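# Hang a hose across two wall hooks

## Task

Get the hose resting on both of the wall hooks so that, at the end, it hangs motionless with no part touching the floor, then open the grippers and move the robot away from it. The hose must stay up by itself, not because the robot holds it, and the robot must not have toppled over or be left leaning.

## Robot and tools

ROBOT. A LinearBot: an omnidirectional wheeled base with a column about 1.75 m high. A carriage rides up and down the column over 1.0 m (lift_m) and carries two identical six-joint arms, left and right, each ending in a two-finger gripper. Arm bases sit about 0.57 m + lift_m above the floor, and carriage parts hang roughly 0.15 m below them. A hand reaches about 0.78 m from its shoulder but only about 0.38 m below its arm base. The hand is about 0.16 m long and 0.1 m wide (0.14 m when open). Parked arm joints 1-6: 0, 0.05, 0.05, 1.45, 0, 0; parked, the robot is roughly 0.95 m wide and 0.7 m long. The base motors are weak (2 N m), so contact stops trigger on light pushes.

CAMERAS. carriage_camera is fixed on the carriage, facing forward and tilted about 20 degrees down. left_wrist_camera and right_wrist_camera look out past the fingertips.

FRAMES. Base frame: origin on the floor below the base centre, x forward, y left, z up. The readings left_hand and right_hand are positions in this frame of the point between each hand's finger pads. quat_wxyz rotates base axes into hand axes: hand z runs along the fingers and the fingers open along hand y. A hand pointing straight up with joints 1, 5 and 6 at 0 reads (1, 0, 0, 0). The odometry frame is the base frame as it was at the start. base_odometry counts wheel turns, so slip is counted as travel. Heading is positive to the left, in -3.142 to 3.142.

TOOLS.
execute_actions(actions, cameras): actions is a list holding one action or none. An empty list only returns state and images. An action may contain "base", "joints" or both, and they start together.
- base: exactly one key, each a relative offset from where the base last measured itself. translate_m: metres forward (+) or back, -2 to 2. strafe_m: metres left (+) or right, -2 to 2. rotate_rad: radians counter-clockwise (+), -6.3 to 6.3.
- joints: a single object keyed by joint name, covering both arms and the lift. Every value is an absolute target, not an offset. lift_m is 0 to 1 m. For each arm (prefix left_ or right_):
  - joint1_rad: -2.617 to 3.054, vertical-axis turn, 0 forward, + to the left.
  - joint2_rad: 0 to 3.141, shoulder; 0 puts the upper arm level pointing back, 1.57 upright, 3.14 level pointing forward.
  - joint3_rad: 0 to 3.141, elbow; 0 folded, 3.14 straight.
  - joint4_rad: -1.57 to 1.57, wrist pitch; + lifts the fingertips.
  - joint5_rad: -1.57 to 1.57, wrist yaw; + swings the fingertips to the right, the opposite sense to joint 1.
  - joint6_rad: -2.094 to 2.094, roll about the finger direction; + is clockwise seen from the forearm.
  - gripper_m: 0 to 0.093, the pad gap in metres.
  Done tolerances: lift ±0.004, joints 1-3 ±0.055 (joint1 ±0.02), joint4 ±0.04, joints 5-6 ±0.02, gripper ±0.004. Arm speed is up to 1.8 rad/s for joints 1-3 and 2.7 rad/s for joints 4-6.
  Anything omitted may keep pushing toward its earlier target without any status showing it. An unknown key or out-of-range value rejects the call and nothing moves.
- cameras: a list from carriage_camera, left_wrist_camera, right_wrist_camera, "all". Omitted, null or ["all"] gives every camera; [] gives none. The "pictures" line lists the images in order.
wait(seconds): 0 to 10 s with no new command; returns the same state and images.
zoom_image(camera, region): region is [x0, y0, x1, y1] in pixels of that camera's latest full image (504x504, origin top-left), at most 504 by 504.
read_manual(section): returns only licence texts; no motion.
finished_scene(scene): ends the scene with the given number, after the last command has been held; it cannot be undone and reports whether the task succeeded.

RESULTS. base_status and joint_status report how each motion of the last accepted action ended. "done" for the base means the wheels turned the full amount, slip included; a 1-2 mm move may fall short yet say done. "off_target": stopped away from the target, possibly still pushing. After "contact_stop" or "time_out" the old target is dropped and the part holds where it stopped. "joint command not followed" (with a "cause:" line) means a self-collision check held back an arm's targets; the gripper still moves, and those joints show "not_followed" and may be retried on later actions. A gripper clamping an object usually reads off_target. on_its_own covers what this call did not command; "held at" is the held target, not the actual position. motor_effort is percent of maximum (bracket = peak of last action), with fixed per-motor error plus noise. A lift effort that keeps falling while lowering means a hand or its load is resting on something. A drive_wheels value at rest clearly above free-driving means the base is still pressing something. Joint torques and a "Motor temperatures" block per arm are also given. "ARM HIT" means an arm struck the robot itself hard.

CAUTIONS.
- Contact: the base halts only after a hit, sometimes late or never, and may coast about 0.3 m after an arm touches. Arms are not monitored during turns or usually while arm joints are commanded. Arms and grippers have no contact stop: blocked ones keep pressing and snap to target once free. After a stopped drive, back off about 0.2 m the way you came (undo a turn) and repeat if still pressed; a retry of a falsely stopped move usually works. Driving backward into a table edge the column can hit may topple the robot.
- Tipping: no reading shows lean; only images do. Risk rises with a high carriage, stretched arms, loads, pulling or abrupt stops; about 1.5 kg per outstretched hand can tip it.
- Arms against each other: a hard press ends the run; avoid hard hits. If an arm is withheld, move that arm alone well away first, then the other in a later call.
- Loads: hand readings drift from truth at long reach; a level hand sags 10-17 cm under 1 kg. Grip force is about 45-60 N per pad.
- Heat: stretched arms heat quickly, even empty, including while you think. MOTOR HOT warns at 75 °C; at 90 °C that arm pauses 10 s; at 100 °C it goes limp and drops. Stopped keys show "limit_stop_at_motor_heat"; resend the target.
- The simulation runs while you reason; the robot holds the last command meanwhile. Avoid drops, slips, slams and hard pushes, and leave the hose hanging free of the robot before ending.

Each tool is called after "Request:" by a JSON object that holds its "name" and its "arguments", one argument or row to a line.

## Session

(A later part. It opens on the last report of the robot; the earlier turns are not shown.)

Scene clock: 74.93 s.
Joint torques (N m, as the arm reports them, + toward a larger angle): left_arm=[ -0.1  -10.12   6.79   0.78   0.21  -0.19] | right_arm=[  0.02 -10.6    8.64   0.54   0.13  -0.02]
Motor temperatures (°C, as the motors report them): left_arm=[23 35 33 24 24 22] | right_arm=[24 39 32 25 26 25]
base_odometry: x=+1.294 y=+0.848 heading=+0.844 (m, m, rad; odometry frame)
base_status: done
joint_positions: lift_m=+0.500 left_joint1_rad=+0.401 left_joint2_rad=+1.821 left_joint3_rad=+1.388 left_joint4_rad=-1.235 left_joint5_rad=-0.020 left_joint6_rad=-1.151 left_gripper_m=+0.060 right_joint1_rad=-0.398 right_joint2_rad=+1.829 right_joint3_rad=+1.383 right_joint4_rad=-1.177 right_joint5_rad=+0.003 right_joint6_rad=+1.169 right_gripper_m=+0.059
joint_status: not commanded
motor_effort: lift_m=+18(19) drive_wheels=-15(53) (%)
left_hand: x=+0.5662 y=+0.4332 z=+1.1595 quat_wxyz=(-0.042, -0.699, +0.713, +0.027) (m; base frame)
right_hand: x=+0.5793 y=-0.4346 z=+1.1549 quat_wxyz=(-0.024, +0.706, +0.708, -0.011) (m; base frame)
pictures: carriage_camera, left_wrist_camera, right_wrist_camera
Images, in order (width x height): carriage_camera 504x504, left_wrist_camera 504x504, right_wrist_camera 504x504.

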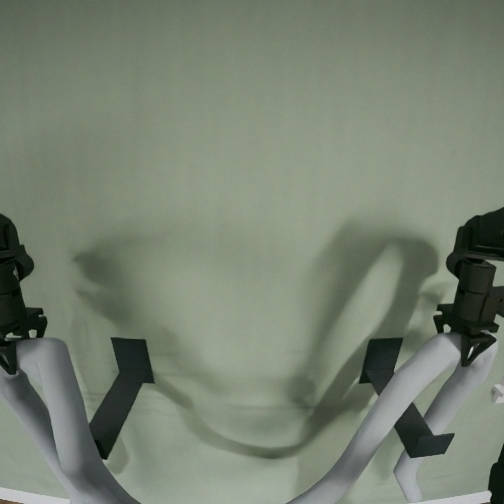

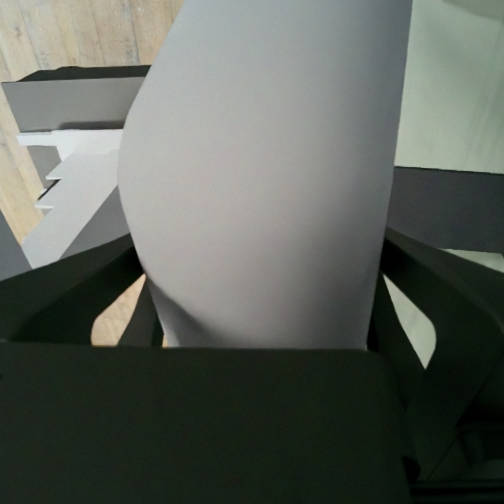

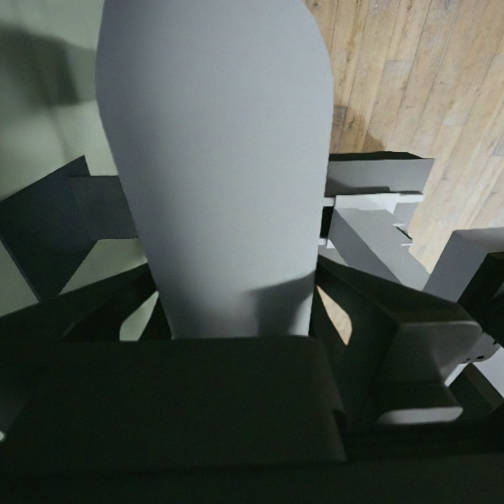

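Request:
{"name": "execute_actions", "arguments": {
  "actions": [
    {"joints":{"lift_m":0.6,"left_joint1_rad":0.25,"left_joint6_rad":-1.32}}
  ]
}}

Scene clock: 76.87 s.
Joint torques (N m, as the arm reports them, + toward a larger angle): left_arm=[  0.34 -10.26   7.51   0.26  -0.02  -0.06] | right_arm=[  0.1  -10.74   8.7    0.48   0.18  -0.01]
Motor temperatures (°C, as the motors report them): left_arm=[23 35 33 24 25 22] | right_arm=[24 39 32 25 26 25]
base_odometry: x=+1.294 y=+0.848 heading=+0.844 (m, m, rad; odometry frame)
base_status: not commanded
joint_positions: lift_m=+0.600 left_joint1_rad=+0.245 left_joint2_rad=+1.821 left_joint3_rad=+1.379 left_joint4_rad=-1.157 left_joint5_rad=+0.006 left_joint6_rad=-1.315 left_gripper_m=+0.060 right_joint1_rad=-0.398 right_joint2_rad=+1.830 right_joint3_rad=+1.383 right_joint4_rad=-1.168 right_joint5_rad=+0.003 right_joint6_rad=+1.169 right_gripper_m=+0.059
joint_status: all done
motor_effort: lift_m=+19(23) drive_wheels=+12(12) (%)
left_hand: x=+0.5989 y=+0.3876 z=+1.2563 quat_wxyz=(-0.014, -0.703, +0.711, +0.005) (m; base frame)
right_hand: x=+0.5813 y=-0.4355 z=+1.2547 quat_wxyz=(-0.019, +0.706, +0.708, -0.010) (m; base frame)
pictures: carriage_camera, left_wrist_camera, right_wrist_camera
Images, in order (width x height): carriage_camera 504x504, left_wrist_camera 504x504, right_wrist_camera 504x504.

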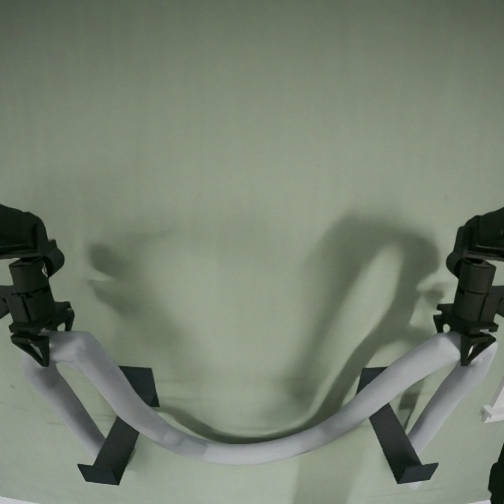

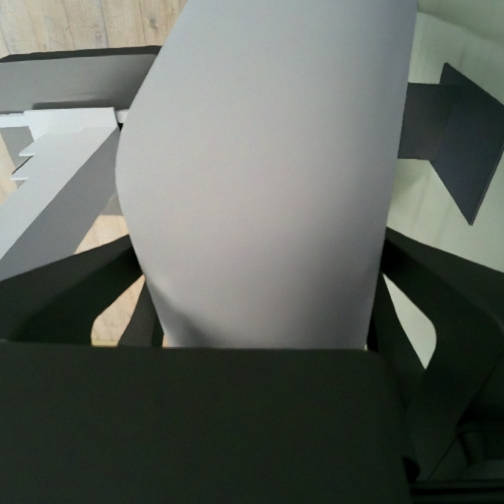

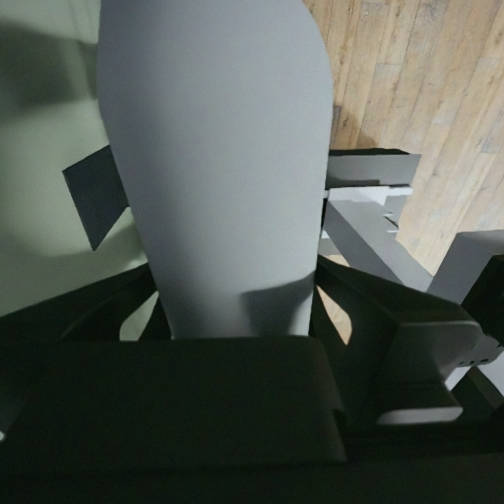

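Request:
{"name": "execute_actions", "arguments": {
  "actions": [
    {"joints":{"lift_m":0.36}}
  ]
}}

Scene clock: 78.83 s.
Joint torques (N m, as the arm reports them, + toward a larger angle): left_arm=[  0.27 -10.19   7.37   0.42  -0.38  -0.07] | right_arm=[  0.02 -10.49   8.82   0.66   0.45  -0.03]
Motor temperatures (°C, as the motors report them): left_arm=[23 35 33 24 25 22] | right_arm=[24 39 32 25 26 25]
base_odometry: x=+1.294 y=+0.848 heading=+0.844 (m, m, rad; odometry frame)
base_status: not commanded
joint_positions: lift_m=+0.360 left_joint1_rad=+0.245 left_joint2_rad=+1.821 left_joint3_rad=+1.379 left_joint4_rad=-1.175 left_joint5_rad=+0.049 left_joint6_rad=-1.315 left_gripper_m=+0.060 right_joint1_rad=-0.398 right_joint2_rad=+1.830 right_joint3_rad=+1.383 right_joint4_rad=-1.185 right_joint5_rad=-0.041 right_joint6_rad=+1.169 right_gripper_m=+0.059
joint_status: all done
motor_effort: lift_m=+19(19) drive_wheels=+11(12) (%)
left_hand: x=+0.5967 y=+0.3793 z=+1.0167 quat_wxyz=(-0.032, -0.704, +0.710, -0.009) (m; base frame)
right_hand: x=+0.5803 y=-0.4268 z=+1.0151 quat_wxyz=(-0.036, +0.706, +0.708, +0.007) (m; base frame)
pictures: carriage_camera, left_wrist_camera, right_wrist_camera
Images, in order (width x height): carriage_camera 504x504, left_wrist_camera 504x504, right_wrist_camera 504x504.

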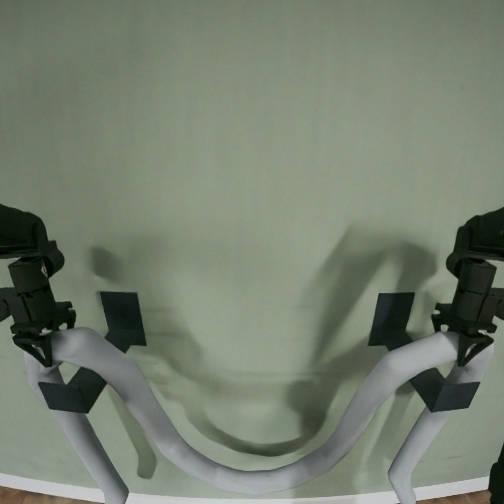

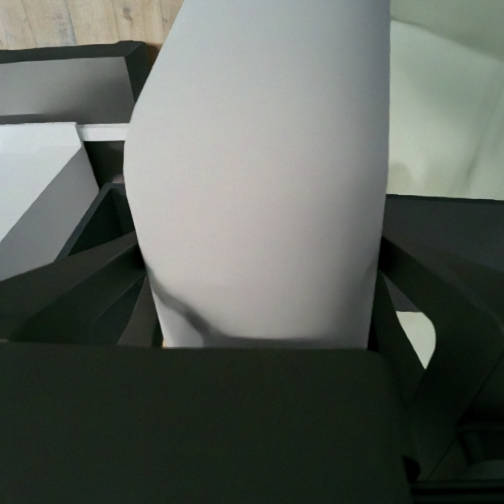

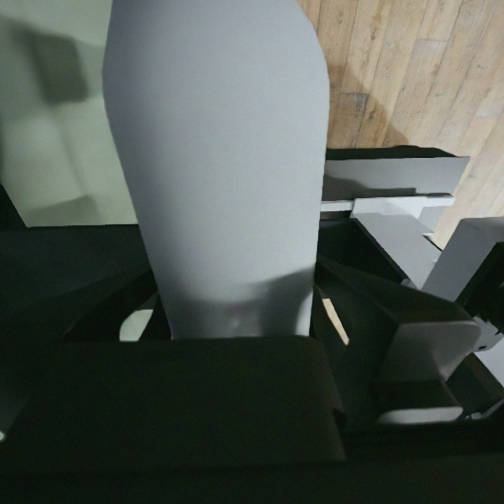

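Request:
{"name": "execute_actions", "arguments": {
  "actions": [
    {"joints":{"lift_m":0.31,"left_joint1_rad":0.36,"left_joint6_rad":-1.21}}
  ]
}}

Scene clock: 80.23 s.
Joint torques (N m, as the arm reports them, + toward a larger angle): left_arm=[ 0.78 -9.62  7.29  0.43 -0.57  0.1 ] | right_arm=[ 0.11 -9.    8.76  0.74  0.31  0.06]
Motor temperatures (°C, as the motors report them): left_arm=[23 36 33 24 25 22] | right_arm=[24 40 32 25 26 25]
base_odometry: x=+1.294 y=+0.848 heading=+0.844 (m, m, rad; odometry frame)
base_status: not commanded
joint_positions: lift_m=+0.310 left_joint1_rad=+0.349 left_joint2_rad=+1.814 left_joint3_rad=+1.382 left_joint4_rad=-1.178 left_joint5_rad=+0.073 left_joint6_rad=-1.225 left_gripper_m=+0.059 right_joint1_rad=-0.398 right_joint2_rad=+1.811 right_joint3_rad=+1.383 right_joint4_rad=-1.202 right_joint5_rad=-0.018 right_joint6_rad=+1.166 right_gripper_m=+0.059
joint_status: all done
motor_effort: lift_m=+17(17) drive_wheels=+12(13) (%)
left_hand: x=+0.5896 y=+0.4077 z=+0.9699 quat_wxyz=(-0.033, -0.708, +0.705, -0.025) (m; base frame)
right_hand: x=+0.5756 y=-0.4292 z=+0.9709 quat_wxyz=(-0.031, +0.705, +0.709, -0.003) (m; base frame)
pictures: carriage_camera, left_wrist_camera, right_wrist_camera
Images, in order (width x height): carriage_camera 504x504, left_wrist_camera 504x504, right_wrist_camera 504x504.

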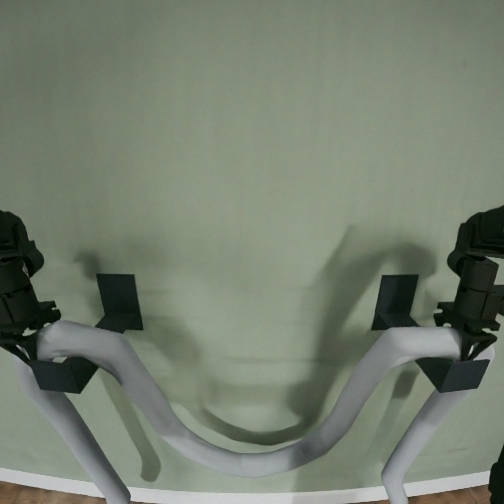

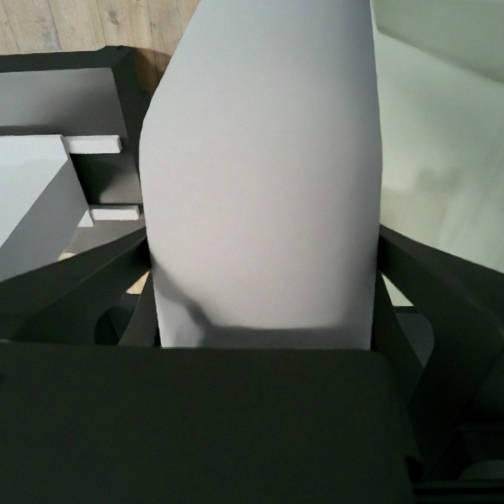

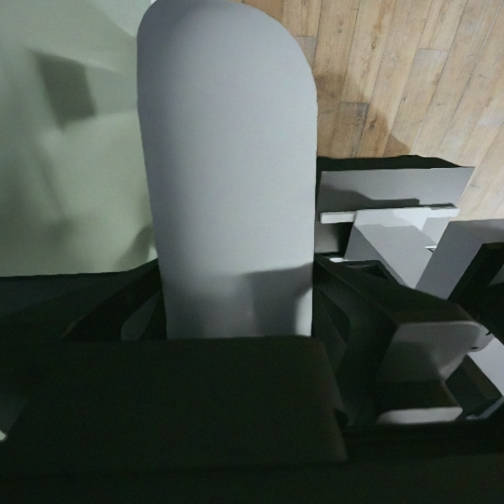

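Seated. Release, lift, back off.

Request:
{"name": "execute_actions", "arguments": {
  "actions": [
    {"joints":{"left_gripper_m":0.09,"right_gripper_m":0.09}}
  ],
  "cameras": []
}}

Request:
{"name": "execute_actions", "arguments": {
  "actions": [
    {"joints":{"lift_m":0.48}}
  ],
  "cameras": ["carriage_camera"]
}}

Request:
{"name": "execute_actions", "arguments": {
  "actions": [
    {"base":{"translate_m":-0.7}}
  ],
  "cameras": []
}}

Request:
{"name": "execute_actions", "arguments": {
  "actions": [
    {"joints":{"left_joint1_rad":0,"left_joint2_rad":0.05,"left_joint3_rad":0.05,"left_joint4_rad":1.45,"left_joint6_rad":0,"right_joint1_rad":0,"right_joint2_rad":0.05,"right_joint3_rad":0.05,"right_joint4_rad":1.45,"right_joint6_rad":0}}
  ],
  "cameras": ["carriage_camera"]
}}

Scene clock: 82.47 s.
Joint torques (N m, as the arm reports them, + toward a larger angle): left_arm=[ 0.66 -9.65  7.27  0.32 -0.12  0.07] | right_arm=[ 0.16 -8.96  8.82  0.48  0.18  0.04]
Motor temperatures (°C, as the motors report them): left_arm=[23 36 33 24 25 22] | right_arm=[24 40 32 25 26 25]
base_odometry: x=+1.294 y=+0.848 heading=+0.844 (m, m, rad; odometry frame)
base_status: not commanded
joint_positions: lift_m=+0.310 left_joint1_rad=+0.351 left_joint2_rad=+1.814 left_joint3_rad=+1.382 left_joint4_rad=-1.160 left_joint5_rad=+0.019 left_joint6_rad=-1.221 left_gripper_m=+0.090 right_joint1_rad=-0.398 right_joint2_rad=+1.811 right_joint3_rad=+1.383 right_joint4_rad=-1.164 right_joint5_rad=-0.006 right_joint6_rad=+1.166 right_gripper_m=+0.090
joint_status: all done
motor_effort: lift_m=+17(17) drive_wheels=+12(13) (%)
left_hand: x=+0.5902 y=+0.4185 z=+0.9693 quat_wxyz=(-0.014, -0.708, +0.706, -0.004) (m; base frame)
right_hand: x=+0.5835 y=-0.4347 z=+0.9705 quat_wxyz=(-0.011, +0.705, +0.709, -0.001) (m; base frame)
pictures: none
No camera images: the call's "cameras" was empty. Leave "cameras" out to get every camera's image.

Scene clock: 83.80 s.
Joint torques (N m, as the arm reports them, + toward a larger angle): left_arm=[ 0.7  -9.26  6.74  0.31 -0.09  0.07] | right_arm=[ 0.06 -8.86  8.34  0.46  0.14  0.02]
Motor temperatures (°C, as the motors report them): left_arm=[23 36 33 24 25 22] | right_arm=[24 40 32 25 26 25]
base_odometry: x=+1.294 y=+0.848 heading=+0.844 (m, m, rad; odometry frame)
base_status: not commanded
joint_positions: lift_m=+0.480 left_joint1_rad=+0.351 left_joint2_rad=+1.808 left_joint3_rad=+1.391 left_joint4_rad=-1.154 left_joint5_rad=+0.015 left_joint6_rad=-1.221 left_gripper_m=+0.090 right_joint1_rad=-0.398 right_joint2_rad=+1.809 right_joint3_rad=+1.388 right_joint4_rad=-1.159 right_joint5_rad=+0.000 right_joint6_rad=+1.166 right_gripper_m=+0.090
joint_status: all done
motor_effort: lift_m=+17(23) drive_wheels=-15(12) (%)
left_hand: x=+0.5942 y=+0.4206 z=+1.1433 quat_wxyz=(-0.003, -0.707, +0.707, -0.007) (m; base frame)
right_hand: x=+0.5855 y=-0.4368 z=+1.1424 quat_wxyz=(-0.004, +0.705, +0.709, -0.002) (m; base frame)
pictures: carriage_camera
Images, in order (width x height): carriage_camera 504x504.

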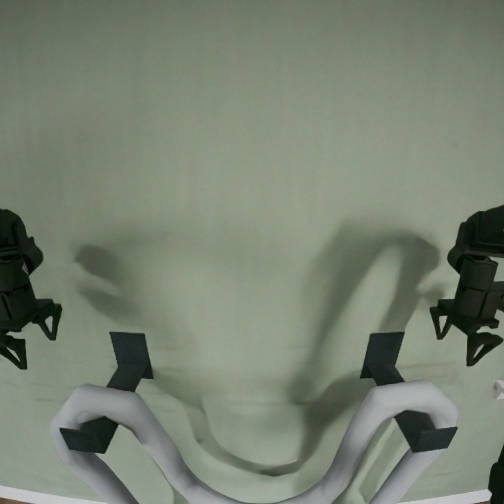

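Scene clock: 87.53 s.
Joint torques (N m, as the arm reports them, + toward a larger angle): left_arm=[ 0.43 -9.21  6.75  0.28 -0.08  0.06] | right_arm=[ 0.06 -9.05  8.33  0.42  0.14  0.03]
Motor temperatures (°C, as the motors report them): left_arm=[23 36 34 24 25 22] | right_arm=[24 40 32 25 26 25]
base_odometry: x=+0.829 y=+0.325 heading=+0.844 (m, m, rad; odometry frame)
base_status: done
joint_positions: lift_m=+0.480 left_joint1_rad=+0.354 left_joint2_rad=+1.808 left_joint3_rad=+1.391 left_joint4_rad=-1.150 left_joint5_rad=+0.014 left_joint6_rad=-1.220 left_gripper_m=+0.090 right_joint1_rad=-0.398 right_joint2_rad=+1.809 right_joint3_rad=+1.388 right_joint4_rad=-1.156 right_joint5_rad=+0.001 right_joint6_rad=+1.166 right_gripper_m=+0.090
joint_status: not commanded
motor_effort: lift_m=+17(17) drive_wheels=-9(61) (%)
left_hand: x=+0.5948 y=+0.4220 z=+1.1433 quat_wxyz=(-0.001, -0.708, +0.706, -0.007) (m; base frame)
right_hand: x=+0.5862 y=-0.4373 z=+1.1424 quat_wxyz=(-0.003, +0.705, +0.709, -0.002) (m; base frame)
pictures: none
No camera images: the call's "cameras" was empty. Leave "cameras" out to get every camera's image.

Scene clock: 89.67 s.
Joint torques (N m, as the arm reports them, + toward a larger angle): left_arm=[-0.3   2.96  4.23 -0.14 -0.04  0.06] | right_arm=[ 0.52  2.87  5.24 -0.03  0.08 -0.15]
Motor temperatures (°C, as the motors report them): left_arm=[23 36 33 24 25 22] | right_arm=[24 39 32 26 26 25]
base_odometry: x=+0.829 y=+0.325 heading=+0.844 (m, m, rad; odometry frame)
base_status: not commanded
joint_positions: lift_m=+0.480 left_joint1_rad=+0.004 left_joint2_rad=+0.064 left_joint3_rad=+0.071 left_joint4_rad=+1.448 left_joint5_rad=+0.012 left_joint6_rad=-0.010 left_gripper_m=+0.090 right_joint1_rad=-0.005 right_joint2_rad=+0.061 right_joint3_rad=+0.064 right_joint4_rad=+1.444 right_joint5_rad=+0.002 right_joint6_rad=+0.010 right_gripper_m=+0.090
joint_status: all done
motor_effort: lift_m=+18(17) drive_wheels=-6(9) (%)
left_hand: x=+0.3128 y=+0.3074 z=+1.4998 quat_wxyz=(+0.998, +0.006, +0.058, -0.004) (m; base frame)
right_hand: x=+0.3146 y=-0.3099 z=+1.4979 quat_wxyz=(+0.998, +0.001, +0.062, +0.003) (m; base frame)
pictures: carriage_camera
Images, in order (width x height): carriage_camera 504x504.

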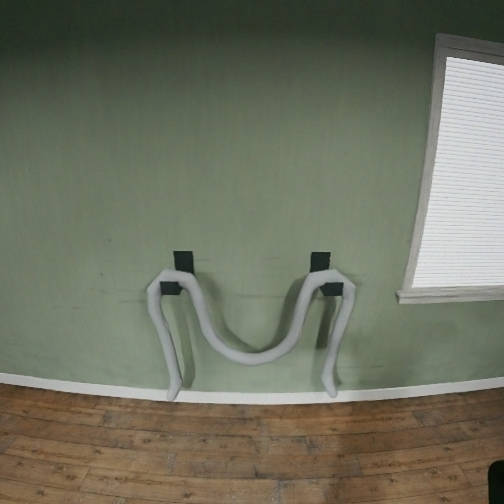

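Request:
{"name": "wait", "arguments": {
  "seconds": 2
}}

Scene clock: 92.23 s.
Joint torques (N m, as the arm reports them, + toward a larger angle): left_arm=[-0.3   2.98  4.25 -0.14 -0.04  0.06] | right_arm=[ 0.53  3.    5.29 -0.04  0.05 -0.12]
Motor temperatures (°C, as the motors report them): left_arm=[23 35 33 24 25 22] | right_arm=[24 39 32 25 26 25]
base_odometry: x=+0.829 y=+0.325 heading=+0.844 (m, m, rad; odometry frame)
base_status: not commanded
joint_positions: lift_m=+0.480 left_joint1_rad=+0.004 left_joint2_rad=+0.064 left_joint3_rad=+0.071 left_joint4_rad=+1.448 left_joint5_rad=+0.012 left_joint6_rad=-0.010 left_gripper_m=+0.090 right_joint1_rad=-0.005 right_joint2_rad=+0.061 right_joint3_rad=+0.064 right_joint4_rad=+1.444 right_joint5_rad=+0.002 right_joint6_rad=+0.010 right_gripper_m=+0.090
joint_status: all done
motor_effort: lift_m=+17(17) drive_wheels=-6(9) (%)
left_hand: x=+0.3128 y=+0.3074 z=+1.4998 quat_wxyz=(+0.998, +0.006, +0.058, -0.004) (m; base frame)
right_hand: x=+0.3146 y=-0.3099 z=+1.4979 quat_wxyz=(+0.998, +0.001, +0.062, +0.003) (m; base frame)
wait: 2.00 s; at rest from the start
pictures: carriage_camera, left_wrist_camera, right_wrist_camera
Images, in order (width x height): carriage_camera 504x504, left_wrist_camera 504x504, right_wrist_camera 504x504.

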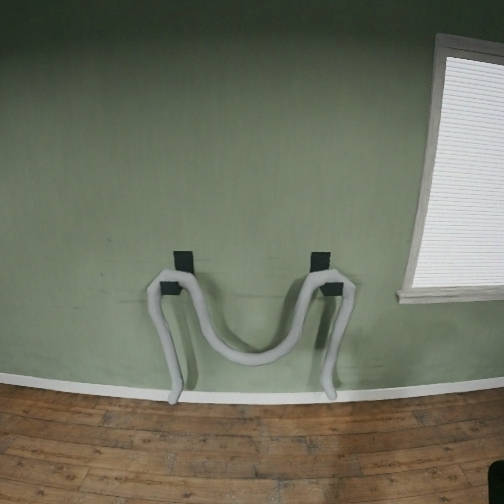

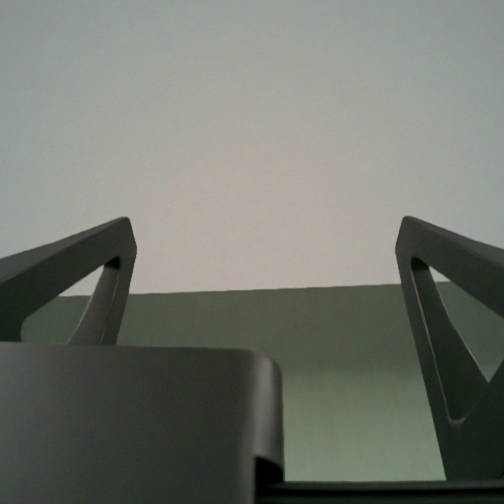

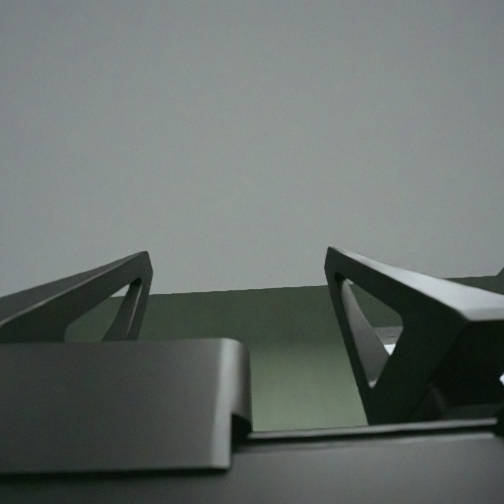

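The shadows end above the baseboard, so the hose is clear of the floor.

Request:
{"name": "finished_scene", "arguments": {
  "scene": 1
}}

The scene is finished: the task was done.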